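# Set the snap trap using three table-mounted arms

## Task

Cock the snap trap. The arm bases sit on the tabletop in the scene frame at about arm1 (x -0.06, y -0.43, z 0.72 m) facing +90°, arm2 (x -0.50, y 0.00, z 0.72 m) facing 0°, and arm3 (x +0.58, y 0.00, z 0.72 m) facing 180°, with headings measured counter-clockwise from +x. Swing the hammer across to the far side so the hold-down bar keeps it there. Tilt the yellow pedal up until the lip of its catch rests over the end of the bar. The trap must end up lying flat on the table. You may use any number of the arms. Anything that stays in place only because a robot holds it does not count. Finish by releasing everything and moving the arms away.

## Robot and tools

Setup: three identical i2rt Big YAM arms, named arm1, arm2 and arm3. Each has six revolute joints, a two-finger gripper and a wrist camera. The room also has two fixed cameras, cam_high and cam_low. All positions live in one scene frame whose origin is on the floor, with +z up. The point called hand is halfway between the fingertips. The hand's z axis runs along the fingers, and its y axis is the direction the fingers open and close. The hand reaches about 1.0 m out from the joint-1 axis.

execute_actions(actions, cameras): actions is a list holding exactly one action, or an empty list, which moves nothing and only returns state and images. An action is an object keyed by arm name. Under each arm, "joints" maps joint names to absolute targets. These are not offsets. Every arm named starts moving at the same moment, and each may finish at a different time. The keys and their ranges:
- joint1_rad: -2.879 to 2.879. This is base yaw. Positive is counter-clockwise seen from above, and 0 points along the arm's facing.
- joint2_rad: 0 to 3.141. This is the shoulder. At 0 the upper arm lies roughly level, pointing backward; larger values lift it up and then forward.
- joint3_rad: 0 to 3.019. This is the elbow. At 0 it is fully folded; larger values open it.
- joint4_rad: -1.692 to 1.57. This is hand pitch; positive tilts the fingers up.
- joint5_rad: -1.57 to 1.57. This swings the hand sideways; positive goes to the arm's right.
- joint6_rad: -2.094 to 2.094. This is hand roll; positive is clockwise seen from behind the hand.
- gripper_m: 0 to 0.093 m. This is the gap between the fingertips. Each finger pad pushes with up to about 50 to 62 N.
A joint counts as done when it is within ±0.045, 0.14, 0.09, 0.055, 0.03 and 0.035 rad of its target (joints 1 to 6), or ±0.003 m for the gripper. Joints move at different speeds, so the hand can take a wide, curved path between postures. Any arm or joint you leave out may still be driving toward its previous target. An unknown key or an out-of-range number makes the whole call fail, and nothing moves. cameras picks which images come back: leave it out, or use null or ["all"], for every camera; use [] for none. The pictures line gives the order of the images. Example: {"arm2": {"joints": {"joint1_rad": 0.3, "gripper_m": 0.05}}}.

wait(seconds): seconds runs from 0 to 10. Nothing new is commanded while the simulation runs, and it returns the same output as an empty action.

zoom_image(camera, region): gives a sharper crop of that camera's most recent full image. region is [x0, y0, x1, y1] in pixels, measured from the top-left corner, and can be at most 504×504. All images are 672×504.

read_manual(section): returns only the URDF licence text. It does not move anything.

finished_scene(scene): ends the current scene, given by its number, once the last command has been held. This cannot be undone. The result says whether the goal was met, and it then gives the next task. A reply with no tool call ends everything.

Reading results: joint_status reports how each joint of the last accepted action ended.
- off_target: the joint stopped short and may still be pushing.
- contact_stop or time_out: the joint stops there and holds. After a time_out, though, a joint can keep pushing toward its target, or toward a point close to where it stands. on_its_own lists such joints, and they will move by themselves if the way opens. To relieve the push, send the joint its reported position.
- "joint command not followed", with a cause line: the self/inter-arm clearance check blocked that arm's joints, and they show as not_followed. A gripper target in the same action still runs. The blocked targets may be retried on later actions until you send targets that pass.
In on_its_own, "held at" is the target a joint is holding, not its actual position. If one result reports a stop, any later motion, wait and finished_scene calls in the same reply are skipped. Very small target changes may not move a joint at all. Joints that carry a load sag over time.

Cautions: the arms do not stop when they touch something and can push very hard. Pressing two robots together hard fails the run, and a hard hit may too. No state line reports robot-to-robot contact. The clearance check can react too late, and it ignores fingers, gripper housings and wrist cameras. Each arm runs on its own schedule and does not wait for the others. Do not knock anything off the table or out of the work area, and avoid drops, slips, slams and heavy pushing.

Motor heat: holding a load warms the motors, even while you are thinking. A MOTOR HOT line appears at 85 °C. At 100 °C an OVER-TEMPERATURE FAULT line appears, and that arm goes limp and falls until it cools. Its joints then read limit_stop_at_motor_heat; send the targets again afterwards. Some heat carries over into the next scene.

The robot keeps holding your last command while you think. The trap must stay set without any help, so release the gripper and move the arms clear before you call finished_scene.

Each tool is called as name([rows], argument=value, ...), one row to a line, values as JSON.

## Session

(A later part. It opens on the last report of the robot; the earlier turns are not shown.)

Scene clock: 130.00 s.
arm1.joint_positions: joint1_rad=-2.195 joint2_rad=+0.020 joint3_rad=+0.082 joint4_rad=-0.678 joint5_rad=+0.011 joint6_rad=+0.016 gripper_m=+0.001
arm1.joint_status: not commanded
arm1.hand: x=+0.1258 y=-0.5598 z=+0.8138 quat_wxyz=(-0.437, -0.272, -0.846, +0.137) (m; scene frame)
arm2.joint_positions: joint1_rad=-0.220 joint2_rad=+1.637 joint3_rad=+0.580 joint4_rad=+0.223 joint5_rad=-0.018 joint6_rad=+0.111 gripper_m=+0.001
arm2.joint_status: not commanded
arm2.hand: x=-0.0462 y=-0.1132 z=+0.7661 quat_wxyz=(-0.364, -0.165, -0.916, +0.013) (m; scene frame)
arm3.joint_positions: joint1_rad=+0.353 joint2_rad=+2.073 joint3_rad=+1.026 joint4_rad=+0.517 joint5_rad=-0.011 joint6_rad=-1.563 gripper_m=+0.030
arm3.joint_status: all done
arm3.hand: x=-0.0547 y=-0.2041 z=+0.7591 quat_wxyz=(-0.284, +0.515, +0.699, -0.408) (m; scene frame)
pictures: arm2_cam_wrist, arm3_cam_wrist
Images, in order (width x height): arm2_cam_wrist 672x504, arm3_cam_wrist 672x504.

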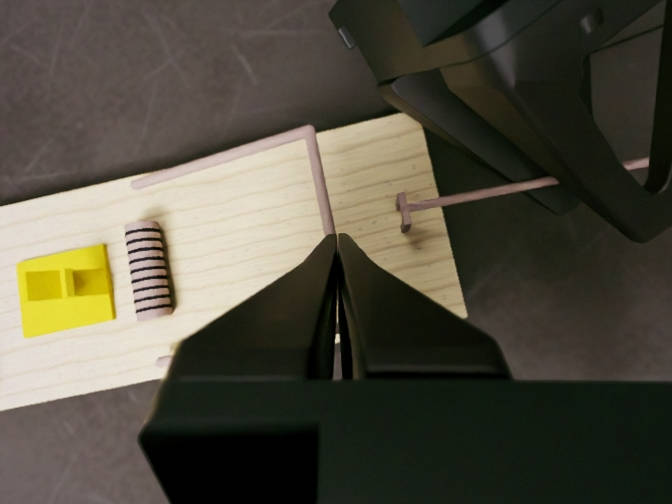

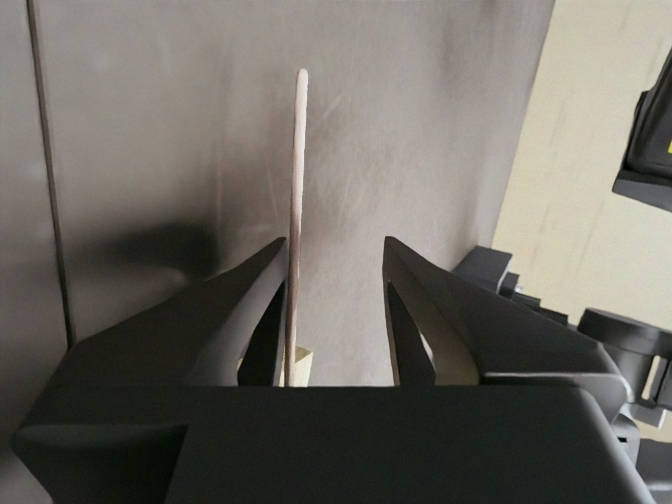

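execute_actions([
  {"arm3":{"joints":{"joint2_rad":2.02,"joint6_rad":-1.0}}},
], cameras=[])

execute_actions([
  {"arm3":{"joints":{"joint2_rad":2.0,"joint6_rad":-0.6,"joint1_rad":0.31}}},
], cameras=["arm3_cam_wrist","arm2_cam_wrist","cam_low","cam_high"])

Scene clock: 131.93 s.
arm1.joint_positions: joint1_rad=-2.195 joint2_rad=+0.020 joint3_rad=+0.082 joint4_rad=-0.678 joint5_rad=+0.011 joint6_rad=+0.016 gripper_m=+0.001
arm1.joint_status: not commanded
arm1.hand: x=+0.1258 y=-0.5598 z=+0.8138 quat_wxyz=(-0.437, -0.272, -0.846, +0.137) (m; scene frame)
arm2.joint_positions: joint1_rad=-0.220 joint2_rad=+1.637 joint3_rad=+0.580 joint4_rad=+0.223 joint5_rad=-0.018 joint6_rad=+0.111 gripper_m=+0.001
arm2.joint_status: not commanded
arm2.hand: x=-0.0462 y=-0.1132 z=+0.7661 quat_wxyz=(-0.364, -0.165, -0.916, +0.013) (m; scene frame)
arm3.joint_positions: joint1_rad=+0.353 joint2_rad=+2.051 joint3_rad=+1.026 joint4_rad=+0.516 joint5_rad=-0.011 joint6_rad=-1.009 gripper_m=+0.030
arm3.joint_status: all done
arm3.hand: x=-0.0577 y=-0.2049 z=+0.7728 quat_wxyz=(-0.164, +0.682, +0.528, -0.478) (m; scene frame)
pictures: none
No camera images: the call's "cameras" was empty. Leave "cameras" out to get every camera's image.

Scene clock: 133.37 s.
arm1.joint_positions: joint1_rad=-2.195 joint2_rad=+0.020 joint3_rad=+0.082 joint4_rad=-0.678 joint5_rad=+0.011 joint6_rad=+0.016 gripper_m=+0.001
arm1.joint_status: not commanded
arm1.hand: x=+0.1258 y=-0.5598 z=+0.8138 quat_wxyz=(-0.437, -0.272, -0.846, +0.137) (m; scene frame)
arm2.joint_positions: joint1_rad=-0.220 joint2_rad=+1.637 joint3_rad=+0.580 joint4_rad=+0.223 joint5_rad=-0.018 joint6_rad=+0.111 gripper_m=+0.001
arm2.joint_status: not commanded
arm2.hand: x=-0.0462 y=-0.1132 z=+0.7661 quat_wxyz=(-0.364, -0.165, -0.916, +0.013) (m; scene frame)
arm3.joint_positions: joint1_rad=+0.310 joint2_rad=+2.032 joint3_rad=+1.026 joint4_rad=+0.516 joint5_rad=-0.010 joint6_rad=-0.609 gripper_m=+0.030
arm3.joint_status: all done
arm3.hand: x=-0.0685 y=-0.1779 z=+0.7853 quat_wxyz=(-0.079, +0.777, +0.363, -0.508) (m; scene frame)
pictures: arm2_cam_wrist, arm3_cam_wrist, cam_high, cam_low
Images, in order (width x height): arm2_cam_wrist 672x504, arm3_cam_wrist 672x504, cam_high 672x504, cam_low 672x504.

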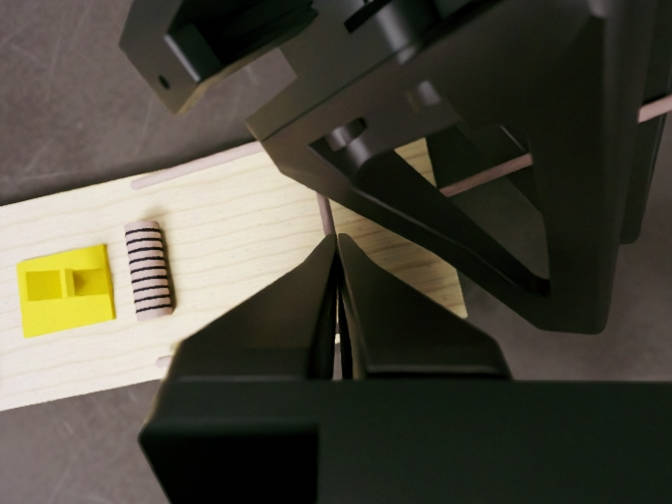

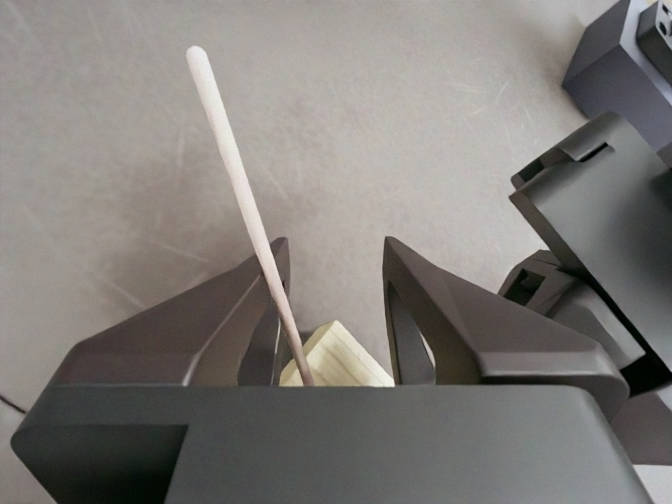

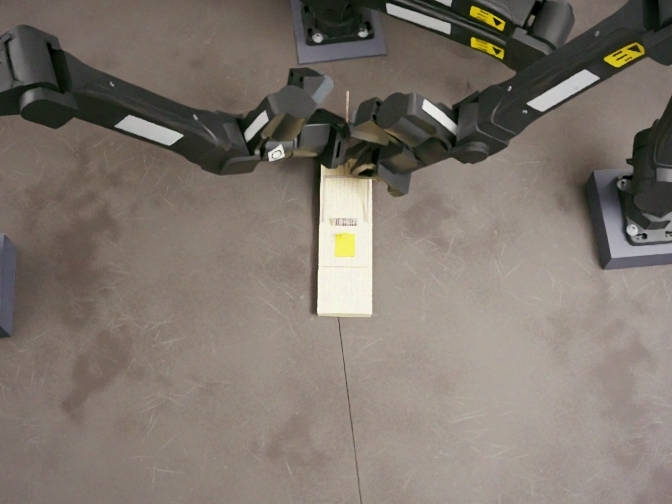

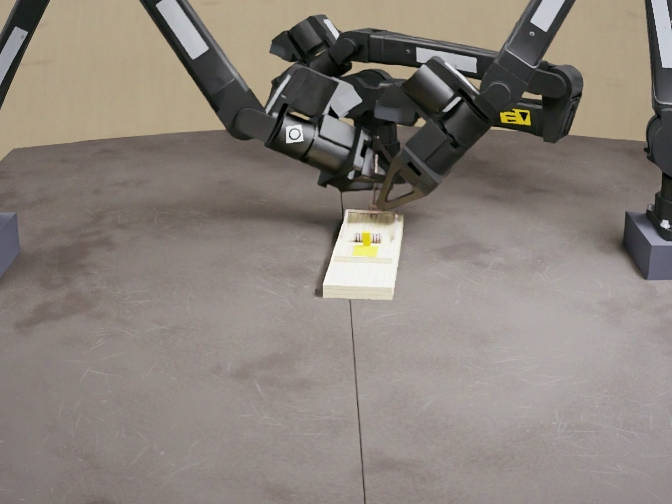

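execute_actions(actions=[])

Scene clock: 134.27 s.
arm1.joint_positions: joint1_rad=-2.195 joint2_rad=+0.020 joint3_rad=+0.082 joint4_rad=-0.678 joint5_rad=+0.011 joint6_rad=+0.016 gripper_m=+0.001
arm1.joint_status: not commanded
arm1.hand: x=+0.1258 y=-0.5598 z=+0.8138 quat_wxyz=(-0.437, -0.272, -0.846, +0.137) (m; scene frame)
arm2.joint_positions: joint1_rad=-0.220 joint2_rad=+1.637 joint3_rad=+0.580 joint4_rad=+0.223 joint5_rad=-0.018 joint6_rad=+0.111 gripper_m=+0.001
arm2.joint_status: not commanded
arm2.hand: x=-0.0462 y=-0.1132 z=+0.7661 quat_wxyz=(-0.364, -0.165, -0.916, +0.013) (m; scene frame)
arm3.joint_positions: joint1_rad=+0.310 joint2_rad=+2.032 joint3_rad=+1.026 joint4_rad=+0.516 joint5_rad=-0.010 joint6_rad=-0.609 gripper_m=+0.030
arm3.joint_status: all done
arm3.hand: x=-0.0685 y=-0.1779 z=+0.7853 quat_wxyz=(-0.078, +0.777, +0.363, -0.508) (m; scene frame)
pictures: arm1_cam_wrist, arm2_cam_wrist, arm3_cam_wrist, cam_high, cam_low
Images, in order (width x height): arm1_cam_wrist 672x504, arm2_cam_wrist 672x504, arm3_cam_wrist 672x504, cam_high 672x504, cam_low 672x504.

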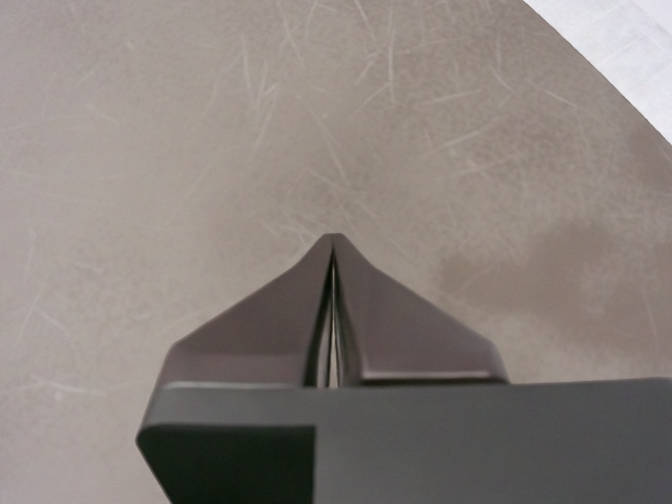

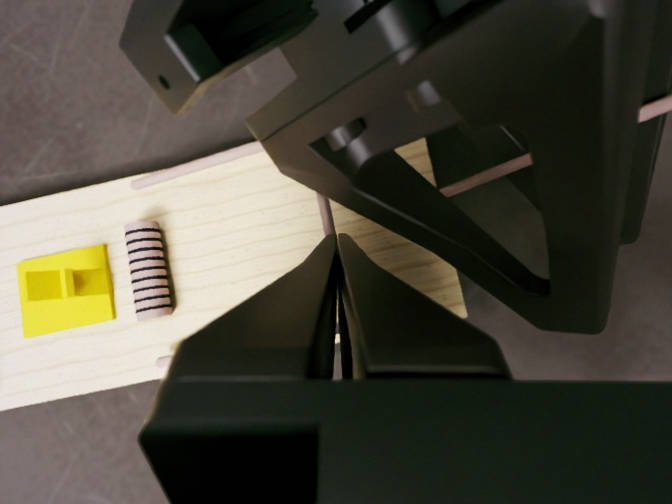

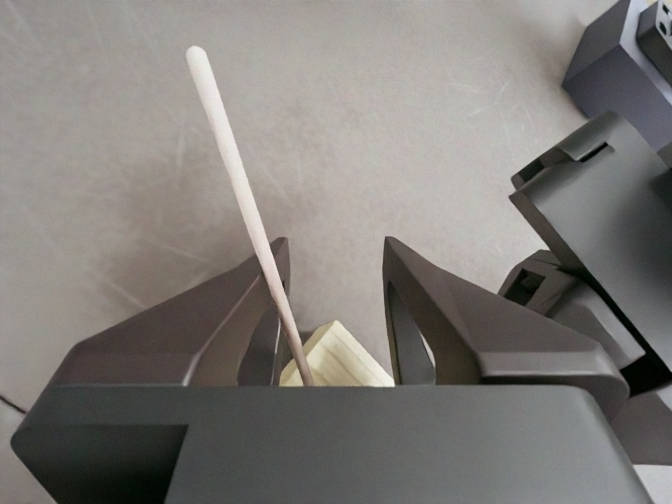

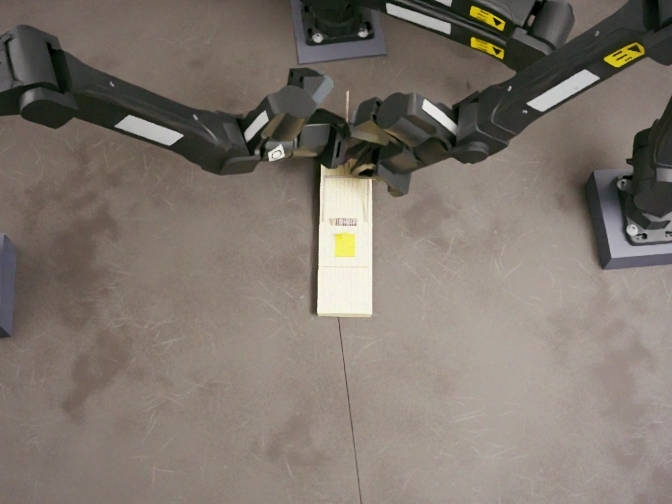

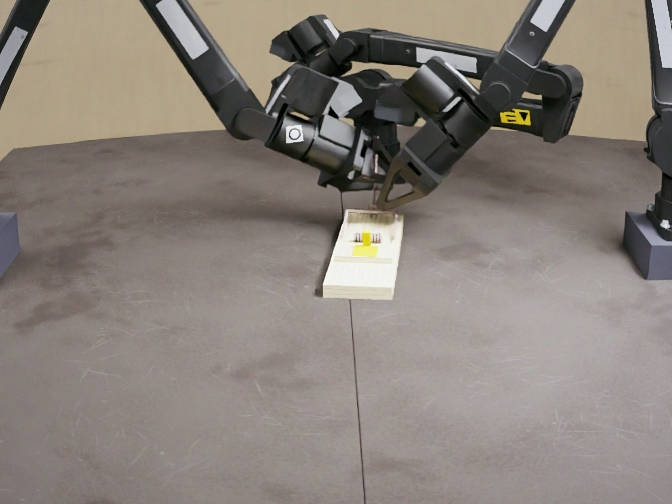

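execute_actions([
  {"arm3":{"joints":{"joint2_rad":1.945,"joint3_rad":0.97,"joint4_rad":0.5,"gripper_m":0.016}}},
], cameras=["arm3_cam_wrist","cam_low"])

execute_actions([
  {"arm3":{"joints":{"joint1_rad":0.26}}},
])

Scene clock: 135.43 s.
arm1.joint_positions: joint1_rad=-2.195 joint2_rad=+0.020 joint3_rad=+0.082 joint4_rad=-0.678 joint5_rad=+0.011 joint6_rad=+0.016 gripper_m=+0.001
arm1.joint_status: not commanded
arm1.hand: x=+0.1258 y=-0.5598 z=+0.8138 quat_wxyz=(-0.437, -0.272, -0.846, +0.137) (m; scene frame)
arm2.joint_positions: joint1_rad=-0.220 joint2_rad=+1.637 joint3_rad=+0.580 joint4_rad=+0.223 joint5_rad=-0.018 joint6_rad=+0.111 gripper_m=+0.001
arm2.joint_status: not commanded
arm2.hand: x=-0.0462 y=-0.1132 z=+0.7661 quat_wxyz=(-0.364, -0.165, -0.916, +0.013) (m; scene frame)
arm3.joint_positions: joint1_rad=+0.310 joint2_rad=+1.966 joint3_rad=+0.979 joint4_rad=+0.507 joint5_rad=-0.010 joint6_rad=-0.608 gripper_m=+0.016
arm3.joint_status: all done
arm3.hand: x=-0.0557 y=-0.1742 z=+0.8057 quat_wxyz=(-0.079, +0.775, +0.362, -0.512) (m; scene frame)
pictures: arm3_cam_wrist, cam_low
Images, in order (width x height): arm3_cam_wrist 672x504, cam_low 672x504.

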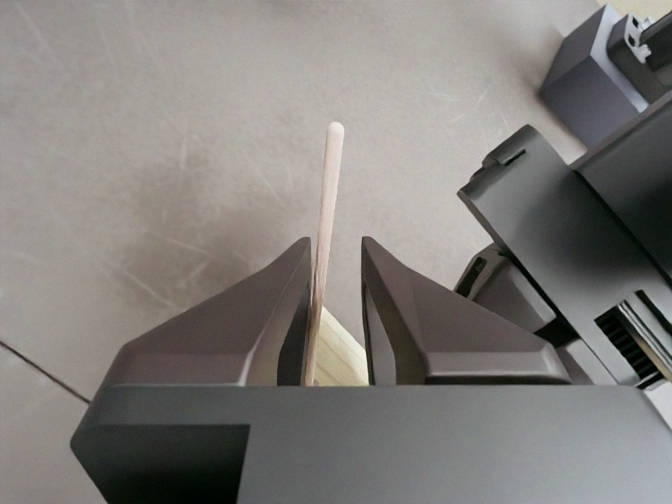

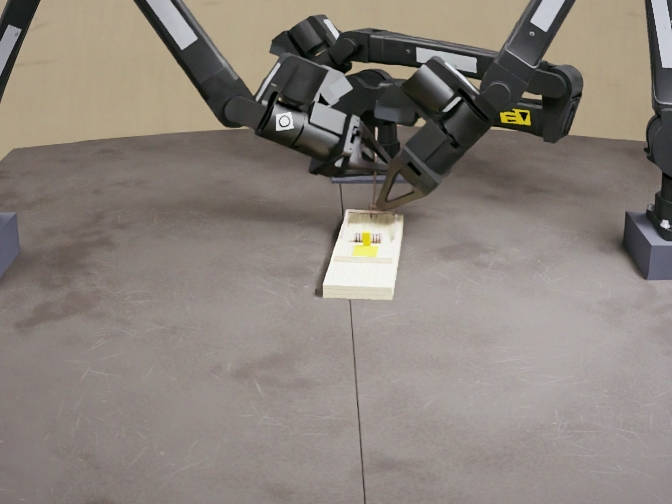

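Scene clock: 136.10 s.
arm1.joint_positions: joint1_rad=-2.195 joint2_rad=+0.020 joint3_rad=+0.082 joint4_rad=-0.678 joint5_rad=+0.011 joint6_rad=+0.016 gripper_m=+0.001
arm1.joint_status: not commanded
arm1.hand: x=+0.1258 y=-0.5598 z=+0.8138 quat_wxyz=(-0.437, -0.272, -0.846, +0.137) (m; scene frame)
arm2.joint_positions: joint1_rad=-0.220 joint2_rad=+1.637 joint3_rad=+0.580 joint4_rad=+0.223 joint5_rad=-0.018 joint6_rad=+0.111 gripper_m=+0.001
arm2.joint_status: not commanded
arm2.hand: x=-0.0462 y=-0.1132 z=+0.7661 quat_wxyz=(-0.364, -0.165, -0.916, +0.013) (m; scene frame)
arm3.joint_positions: joint1_rad=+0.283 joint2_rad=+1.966 joint3_rad=+0.978 joint4_rad=+0.507 joint5_rad=-0.024 joint6_rad=-0.596 gripper_m=+0.016
arm3.joint_status: all done
arm3.hand: x=-0.0593 y=-0.1589 z=+0.8056 quat_wxyz=(-0.077, +0.781, +0.349, -0.512) (m; scene frame)
pictures: arm1_cam_wrist, arm2_cam_wrist, arm3_cam_wrist, cam_high, cam_low
Images, in order (width x height): arm1_cam_wrist 672x504, arm2_cam_wrist 672x504, arm3_cam_wrist 672x504, cam_high 672x504, cam_low 672x504.

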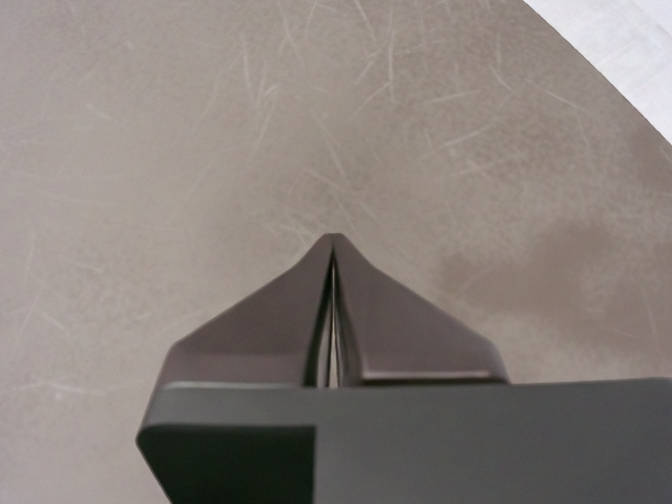

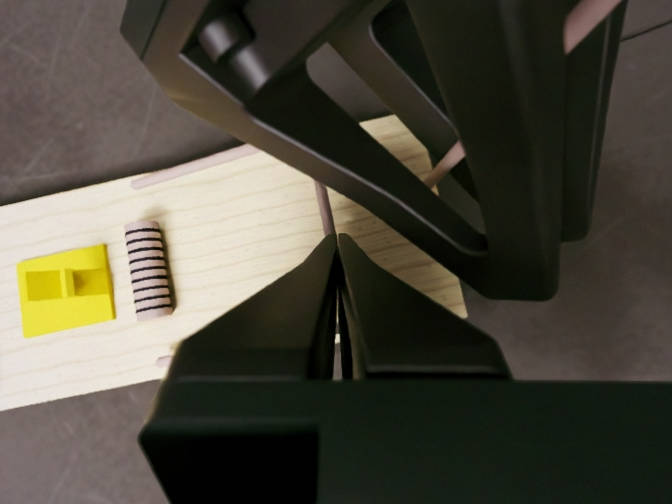

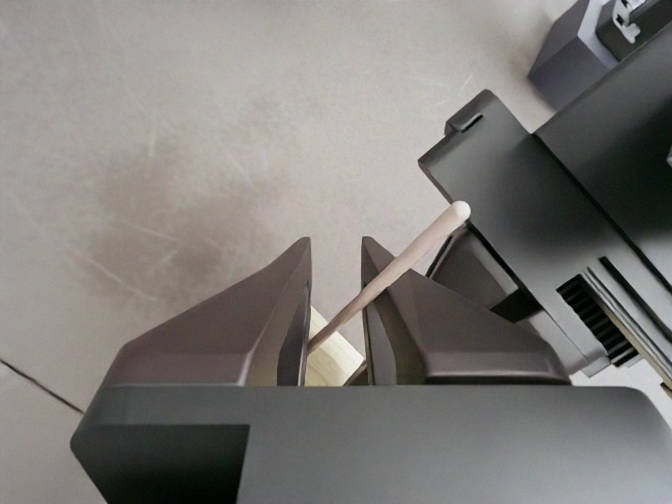

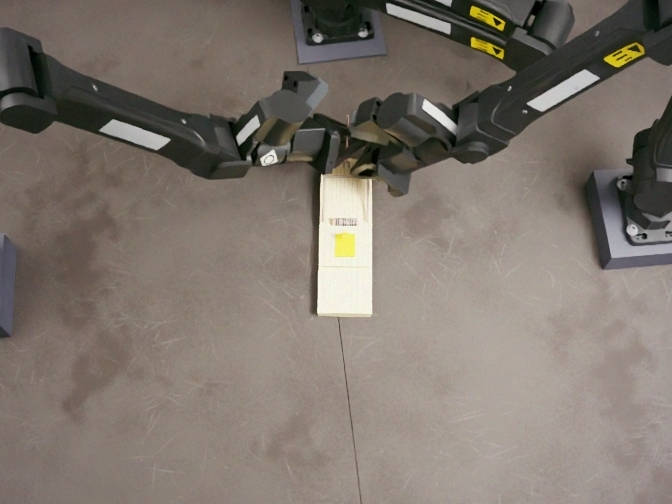

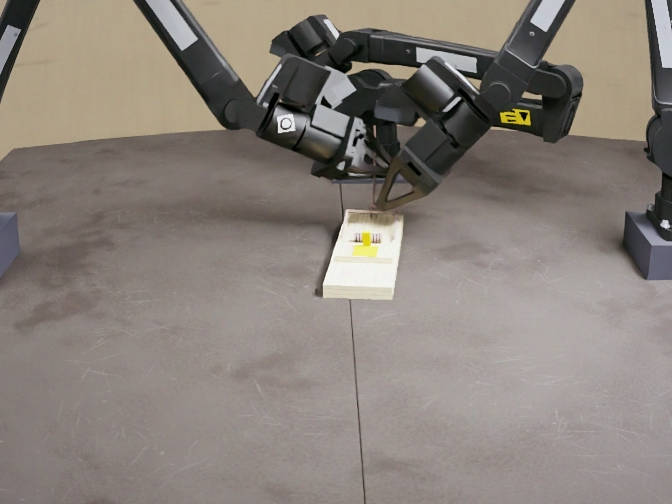

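execute_actions([
  {"arm3":{"joints":{"joint2_rad":1.875,"joint3_rad":0.91,"joint4_rad":0.49,"joint6_rad":-0.35}}},
], cameras=["arm3_cam_wrist","arm2_cam_wrist","cam_low"])

Scene clock: 137.57 s.
arm1.joint_positions: joint1_rad=-2.195 joint2_rad=+0.020 joint3_rad=+0.082 joint4_rad=-0.678 joint5_rad=+0.011 joint6_rad=+0.016 gripper_m=+0.001
arm1.joint_status: not commanded
arm1.hand: x=+0.1258 y=-0.5598 z=+0.8138 quat_wxyz=(-0.437, -0.272, -0.846, +0.137) (m; scene frame)
arm2.joint_positions: joint1_rad=-0.220 joint2_rad=+1.637 joint3_rad=+0.580 joint4_rad=+0.223 joint5_rad=-0.018 joint6_rad=+0.111 gripper_m=+0.001
arm2.joint_status: not commanded
arm2.hand: x=-0.0462 y=-0.1132 z=+0.7661 quat_wxyz=(-0.364, -0.165, -0.916, +0.013) (m; scene frame)
arm3.joint_positions: joint1_rad=+0.266 joint2_rad=+1.902 joint3_rad=+0.915 joint4_rad=+0.496 joint5_rad=-0.011 joint6_rad=-0.359 gripper_m=+0.016
arm3.joint_status: all done
arm3.hand: x=-0.0411 y=-0.1410 z=+0.8161 quat_wxyz=(-0.026, +0.822, +0.245, -0.513) (m; scene frame)
pictures: arm2_cam_wrist, arm3_cam_wrist, cam_low
Images, in order (width x height): arm2_cam_wrist 672x504, arm3_cam_wrist 672x504, cam_low 672x504.

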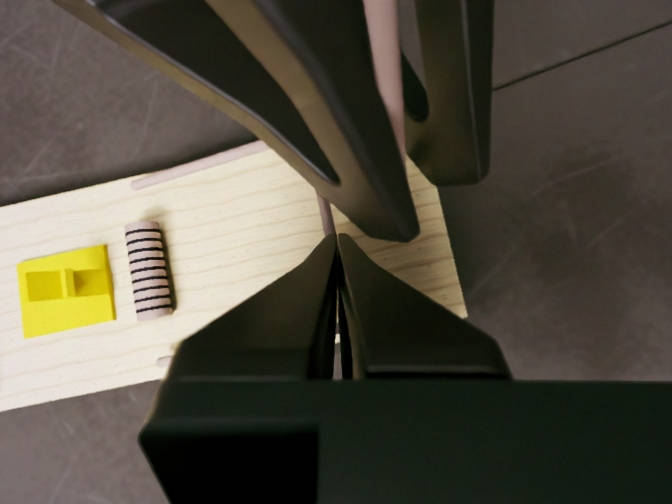

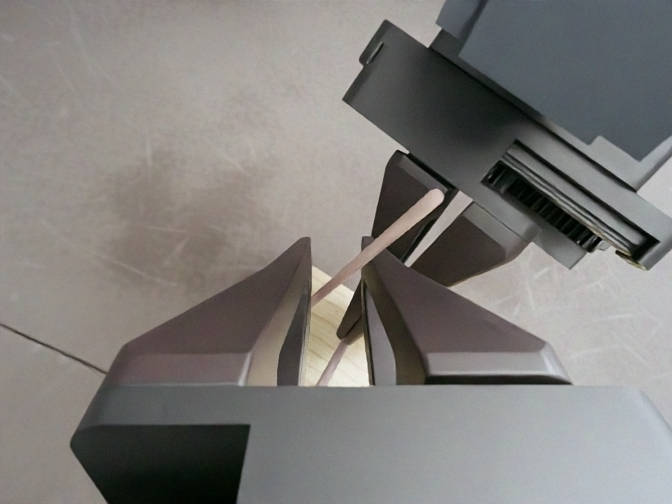

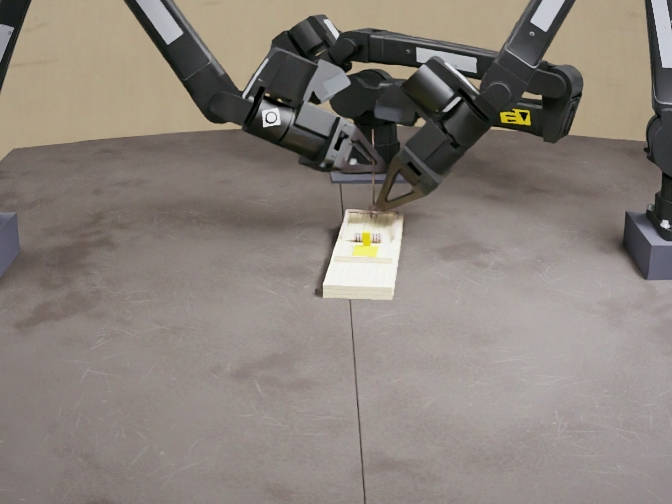

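Past vertical, resting on right tip. Retract to drop it.

execute_actions([
  {"arm3":{"joints":{"joint2_rad":1.77,"joint3_rad":0.78,"joint4_rad":0.49,"joint6_rad":-0.1,"joint1_rad":0.24}}},
], cameras=["arm3_cam_wrist","arm2_cam_wrist","cam_low"])

Scene clock: 138.97 s.
arm1.joint_positions: joint1_rad=-2.195 joint2_rad=+0.020 joint3_rad=+0.082 joint4_rad=-0.678 joint5_rad=+0.011 joint6_rad=+0.016 gripper_m=+0.001
arm1.joint_status: not commanded
arm1.hand: x=+0.1258 y=-0.5598 z=+0.8138 quat_wxyz=(-0.437, -0.272, -0.846, +0.137) (m; scene frame)
arm2.joint_positions: joint1_rad=-0.220 joint2_rad=+1.637 joint3_rad=+0.580 joint4_rad=+0.223 joint5_rad=-0.018 joint6_rad=+0.111 gripper_m=+0.001
arm2.joint_status: not commanded
arm2.hand: x=-0.0462 y=-0.1132 z=+0.7661 quat_wxyz=(-0.364, -0.165, -0.916, +0.014) (m; scene frame)
arm3.joint_positions: joint1_rad=+0.244 joint2_rad=+1.788 joint3_rad=+0.788 joint4_rad=+0.496 joint5_rad=-0.011 joint6_rad=-0.108 gripper_m=+0.016
arm3.joint_status: all done
arm3.hand: x=+0.0006 y=-0.1183 z=+0.8292 quat_wxyz=(+0.033, +0.852, +0.132, -0.506) (m; scene frame)
pictures: arm2_cam_wrist, arm3_cam_wrist, cam_low
Images, in order (width x height): arm2_cam_wrist 672x504, arm3_cam_wrist 672x504, cam_low 672x504.

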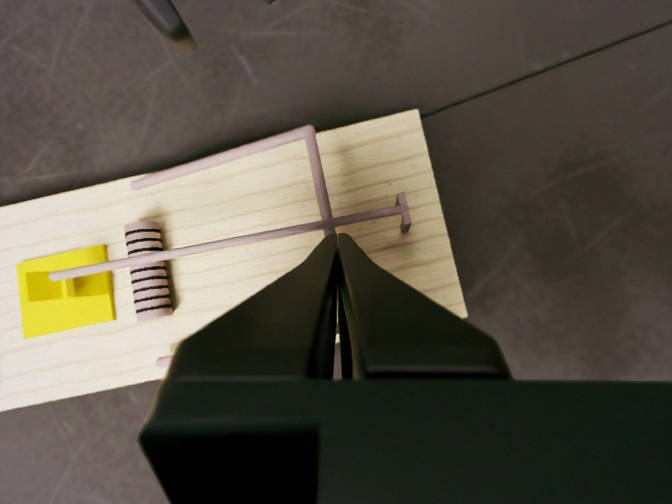

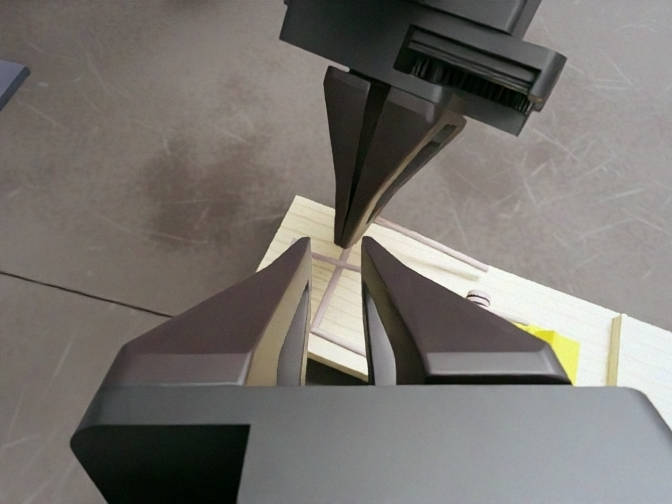

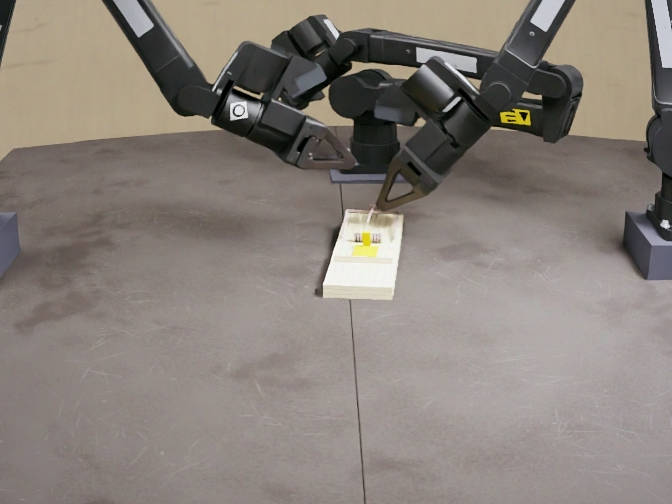

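Move arm3 to look at the catch from the side.

execute_actions([
  {"arm3":{"joints":{"joint2_rad":1.87,"joint3_rad":0.8,"joint4_rad":0.55,"joint6_rad":0,"joint1_rad":0.03,"gripper_m":0}}},
], cameras=["arm3_cam_wrist","cam_high","cam_low"])

zoom_image(camera="arm3_cam_wrist", region=[180,60,500,300])

zoom_image(camera="cam_low", region=[320,190,420,270])

Scene clock: 140.33 s.
arm1.joint_positions: joint1_rad=-2.195 joint2_rad=+0.020 joint3_rad=+0.082 joint4_rad=-0.678 joint5_rad=+0.011 joint6_rad=+0.016 gripper_m=+0.001
arm1.joint_status: not commanded
arm1.hand: x=+0.1258 y=-0.5598 z=+0.8138 quat_wxyz=(-0.437, -0.272, -0.846, +0.137) (m; scene frame)
arm2.joint_positions: joint1_rad=-0.220 joint2_rad=+1.637 joint3_rad=+0.580 joint4_rad=+0.223 joint5_rad=-0.018 joint6_rad=+0.111 gripper_m=+0.001
arm2.joint_status: not commanded
arm2.hand: x=-0.0462 y=-0.1132 z=+0.7661 quat_wxyz=(-0.364, -0.165, -0.916, +0.014) (m; scene frame)
arm3.joint_positions: joint1_rad=+0.025 joint2_rad=+1.859 joint3_rad=+0.788 joint4_rad=+0.534 joint5_rad=-0.007 joint6_rad=-0.008 gripper_m=+0.001
arm3.joint_status: all done
arm3.hand: x=-0.0087 y=+0.0106 z=+0.7956 quat_wxyz=(+0.001, +0.871, -0.005, -0.492) (m; scene frame)
pictures: arm3_cam_wrist, cam_high, cam_low
Images, in order (width x height): arm3_cam_wrist 672x504, cam_high 672x504, cam_low 672x504.

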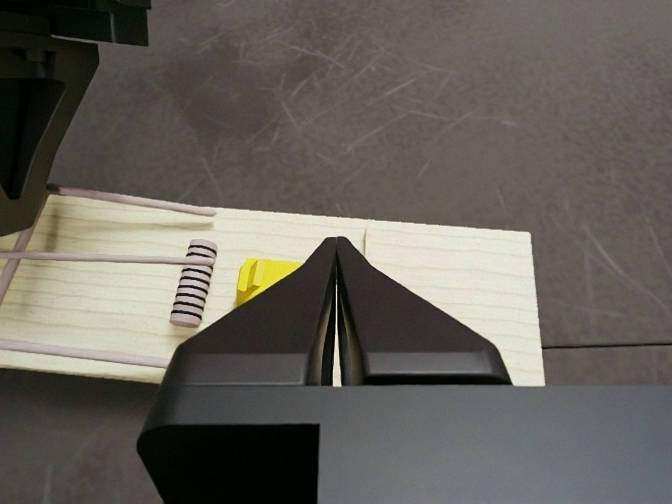

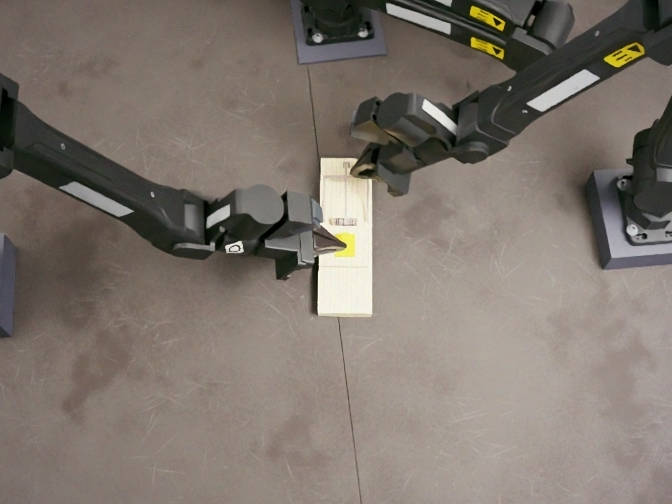

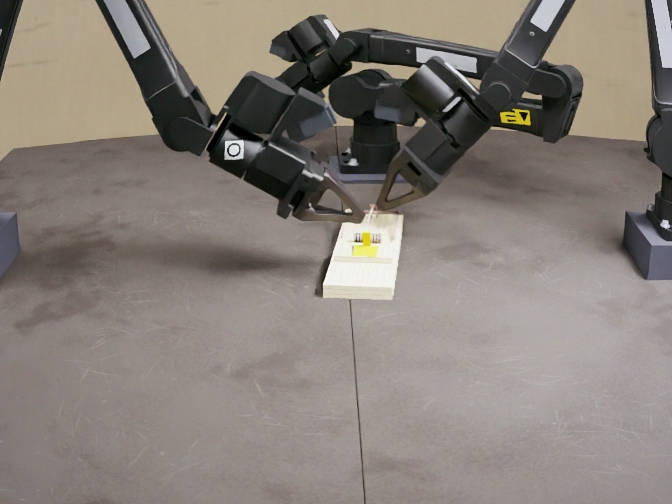

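Region (180, 60, 500, 300) of arm3_cam_wrist's 672x504 image, scaled by 1.575, with more detail than that image has; it fills the top 378 rows of this view, and the rest is white.

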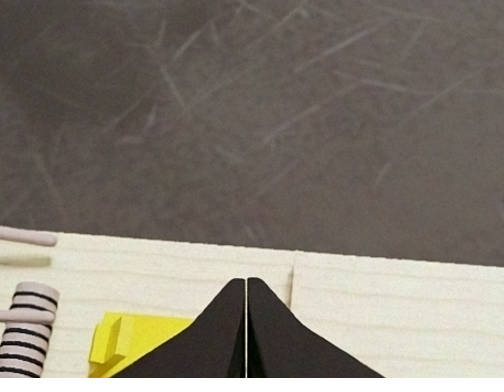

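Region (320, 190, 420, 270) of cam_low's 672x504 image, scaled by 5.040, with more detail than that image has; it fills the top 403 rows of this view, and the rest is white.

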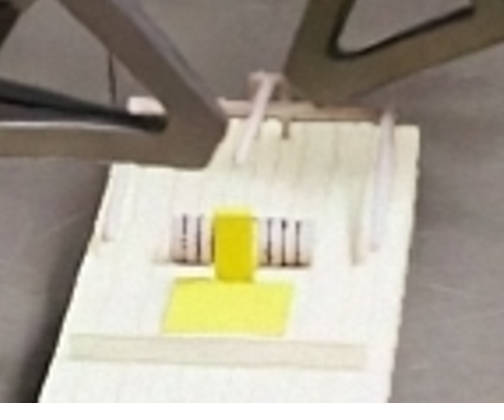

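execute_actions([
  {"arm2":{"joints":{"joint2_rad":1.75}},"arm3":{"joints":{"joint2_rad":1.89,"joint3_rad":0.87,"joint4_rad":0.57,"joint1_rad":0.09,"gripper_m":0.06}}},
], cameras=["arm3_cam_wrist","arm2_cam_wrist","cam_low"])

Scene clock: 141.83 s.
arm1.joint_positions: joint1_rad=-2.195 joint2_rad=+0.020 joint3_rad=+0.082 joint4_rad=-0.678 joint5_rad=+0.011 joint6_rad=+0.016 gripper_m=+0.001
arm1.joint_status: not commanded
arm1.hand: x=+0.1258 y=-0.5598 z=+0.8138 quat_wxyz=(-0.437, -0.272, -0.846, +0.137) (m; scene frame)
arm2.joint_positions: joint1_rad=-0.220 joint2_rad=+1.682 joint3_rad=+0.592 joint4_rad=+0.223 joint5_rad=-0.013 joint6_rad=+0.111 gripper_m=+0.001
arm2.joint_status: all done
arm2.hand: x=-0.0468 y=-0.1138 z=+0.7501 quat_wxyz=(-0.349, -0.167, -0.922, +0.015) (m; scene frame)
arm3.joint_positions: joint1_rad=+0.095 joint2_rad=+1.868 joint3_rad=+0.833 joint4_rad=+0.554 joint5_rad=-0.007 joint6_rad=-0.007 gripper_m=+0.060
arm3.joint_status: all done
arm3.hand: x=-0.0300 y=-0.0312 z=+0.8132 quat_wxyz=(+0.019, +0.856, +0.024, -0.516) (m; scene frame)
pictures: arm2_cam_wrist, arm3_cam_wrist, cam_low
Images, in order (width x height): arm2_cam_wrist 672x504, arm3_cam_wrist 672x504, cam_low 672x504.

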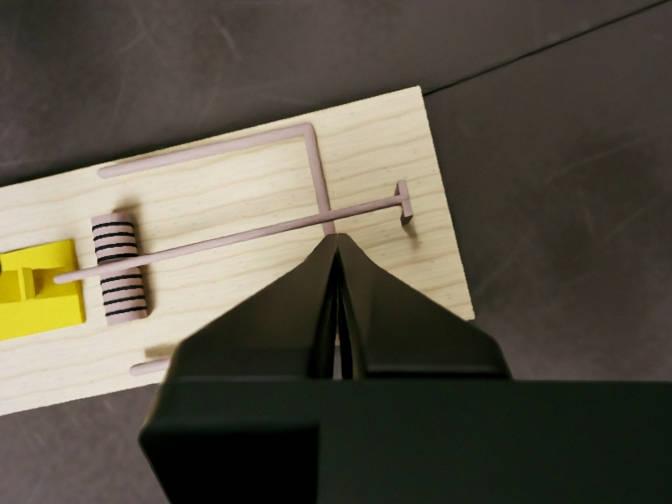

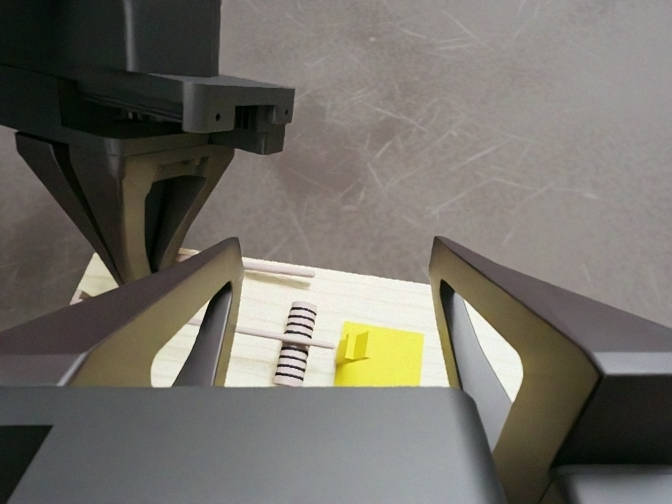

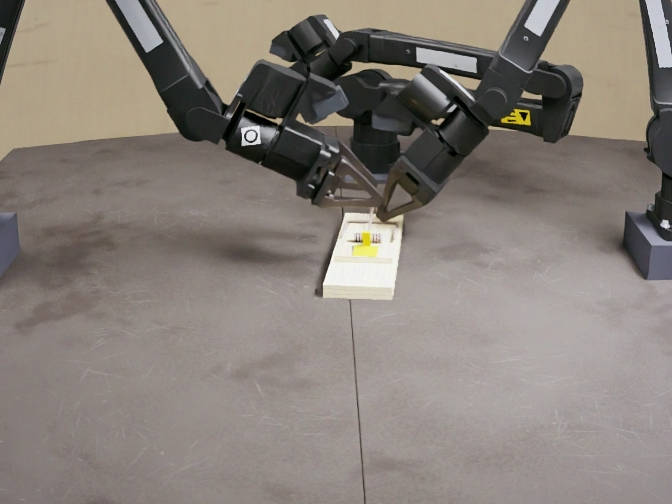

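execute_actions([
  {"arm3":{"joints":{"joint1_rad":0.035,"gripper_m":0}}},
], cameras=[])

execute_actions([
  {"arm3":{"joints":{"joint2_rad":1.96}}},
], cameras=["arm3_cam_wrist","cam_high","cam_low"])

zoom_image(camera="cam_low", region=[310,190,420,270])

Scene clock: 142.90 s.
arm1.joint_positions: joint1_rad=-2.195 joint2_rad=+0.020 joint3_rad=+0.082 joint4_rad=-0.678 joint5_rad=+0.011 joint6_rad=+0.016 gripper_m=+0.001
arm1.joint_status: not commanded
arm1.hand: x=+0.1258 y=-0.5598 z=+0.8138 quat_wxyz=(-0.437, -0.272, -0.846, +0.137) (m; scene frame)
arm2.joint_positions: joint1_rad=-0.220 joint2_rad=+1.682 joint3_rad=+0.592 joint4_rad=+0.223 joint5_rad=-0.013 joint6_rad=+0.111 gripper_m=+0.001
arm2.joint_status: not commanded
arm2.hand: x=-0.0468 y=-0.1138 z=+0.7501 quat_wxyz=(-0.349, -0.167, -0.922, +0.015) (m; scene frame)
arm3.joint_positions: joint1_rad=+0.031 joint2_rad=+1.868 joint3_rad=+0.833 joint4_rad=+0.554 joint5_rad=-0.007 joint6_rad=-0.007 gripper_m=+0.001
arm3.joint_status: all done
arm3.hand: x=-0.0308 y=+0.0077 z=+0.8128 quat_wxyz=(+0.002, +0.856, -0.003, -0.517) (m; scene frame)
pictures: none
No camera images: the call's "cameras" was empty. Leave "cameras" out to get every camera's image.

Scene clock: 143.70 s.
arm1.joint_positions: joint1_rad=-2.195 joint2_rad=+0.020 joint3_rad=+0.082 joint4_rad=-0.678 joint5_rad=+0.011 joint6_rad=+0.016 gripper_m=+0.001
arm1.joint_status: not commanded
arm1.hand: x=+0.1258 y=-0.5598 z=+0.8138 quat_wxyz=(-0.437, -0.272, -0.846, +0.137) (m; scene frame)
arm2.joint_positions: joint1_rad=-0.220 joint2_rad=+1.682 joint3_rad=+0.592 joint4_rad=+0.223 joint5_rad=-0.013 joint6_rad=+0.111 gripper_m=+0.001
arm2.joint_status: not commanded
arm2.hand: x=-0.0468 y=-0.1138 z=+0.7501 quat_wxyz=(-0.349, -0.167, -0.922, +0.015) (m; scene frame)
arm3.joint_positions: joint1_rad=+0.031 joint2_rad=+1.951 joint3_rad=+0.834 joint4_rad=+0.557 joint5_rad=-0.007 joint6_rad=-0.007 gripper_m=+0.001
arm3.joint_status: all done
arm3.hand: x=-0.0211 y=+0.0071 z=+0.7655 quat_wxyz=(+0.003, +0.876, -0.003, -0.482) (m; scene frame)
pictures: arm3_cam_wrist, cam_high, cam_low
Images, in order (width x height): arm3_cam_wrist 672x504, cam_high 672x504, cam_low 672x504.

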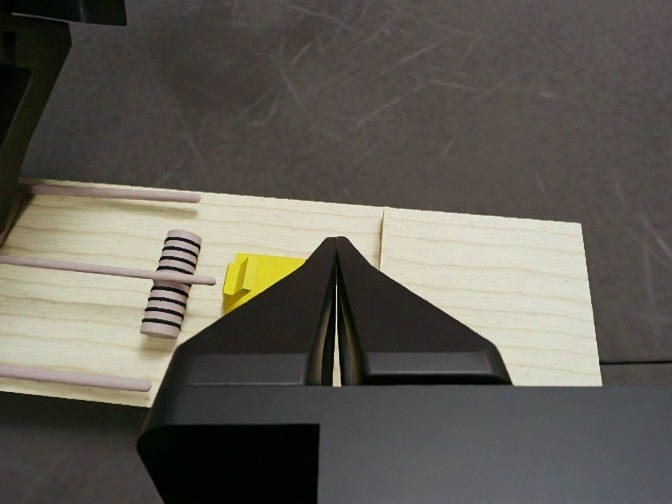

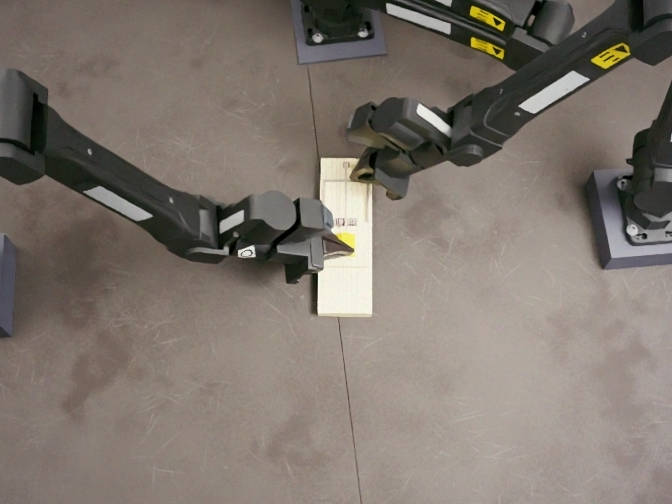

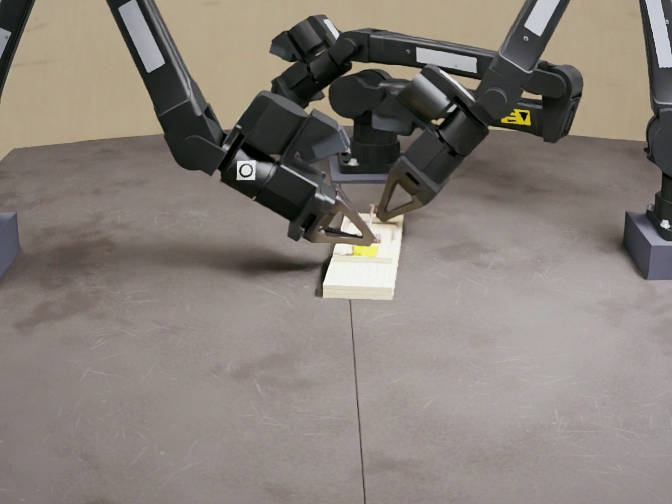

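Region (310, 190, 420, 270) of cam_low's 672x504 image, scaled by 4.582, with more detail than that image has; it fills the top 367 rows of this view, and the rest is white.

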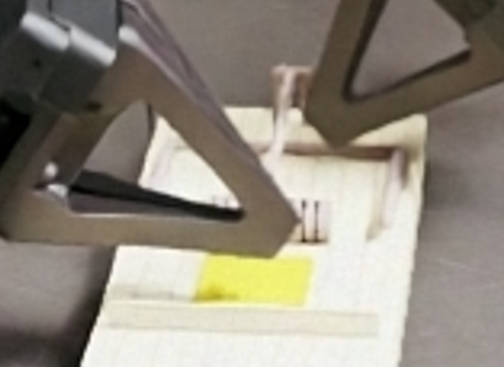

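execute_actions([
  {"arm3":{"joints":{"gripper_m":0.05}}},
], cameras=["arm3_cam_wrist","arm2_cam_wrist","cam_low"])

Scene clock: 144.43 s.
arm1.joint_positions: joint1_rad=-2.195 joint2_rad=+0.020 joint3_rad=+0.082 joint4_rad=-0.678 joint5_rad=+0.011 joint6_rad=+0.016 gripper_m=+0.001
arm1.joint_status: not commanded
arm1.hand: x=+0.1258 y=-0.5598 z=+0.8138 quat_wxyz=(-0.437, -0.272, -0.846, +0.137) (m; scene frame)
arm2.joint_positions: joint1_rad=-0.220 joint2_rad=+1.682 joint3_rad=+0.592 joint4_rad=+0.223 joint5_rad=-0.013 joint6_rad=+0.111 gripper_m=+0.001
arm2.joint_status: not commanded
arm2.hand: x=-0.0468 y=-0.1138 z=+0.7501 quat_wxyz=(-0.349, -0.167, -0.922, +0.015) (m; scene frame)
arm3.joint_positions: joint1_rad=+0.031 joint2_rad=+1.951 joint3_rad=+0.834 joint4_rad=+0.557 joint5_rad=-0.007 joint6_rad=-0.007 gripper_m=+0.050
arm3.joint_status: all done
arm3.hand: x=-0.0211 y=+0.0071 z=+0.7655 quat_wxyz=(+0.003, +0.876, -0.004, -0.482) (m; scene frame)
pictures: arm2_cam_wrist, arm3_cam_wrist, cam_low
Images, in order (width x height): arm2_cam_wrist 672x504, arm3_cam_wrist 672x504, cam_low 672x504.

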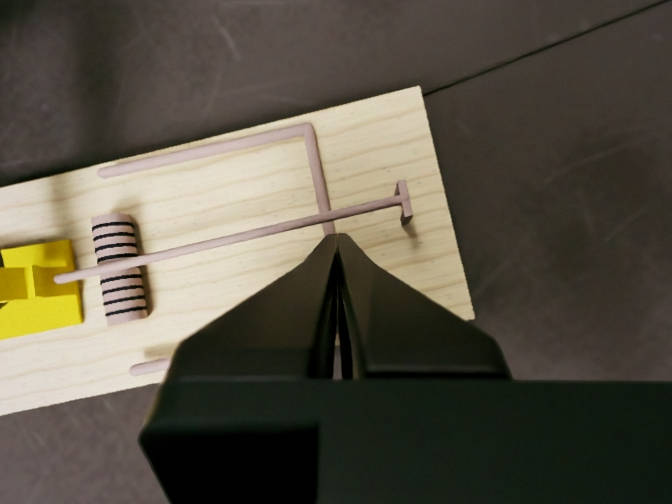

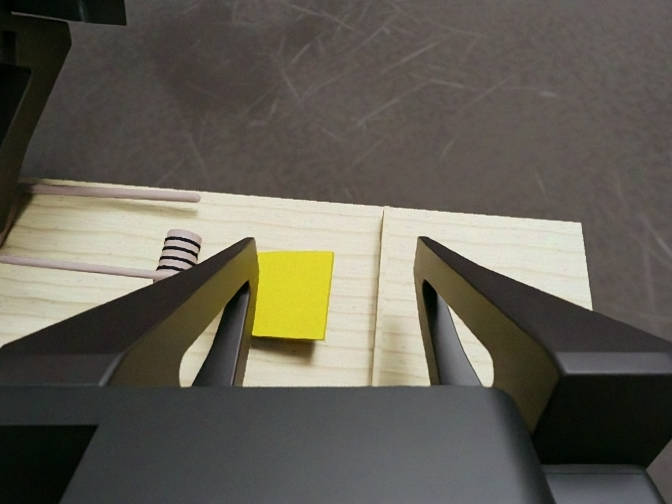

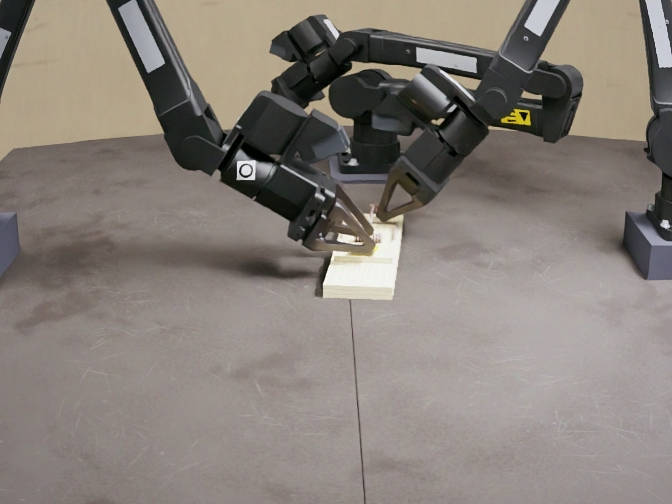

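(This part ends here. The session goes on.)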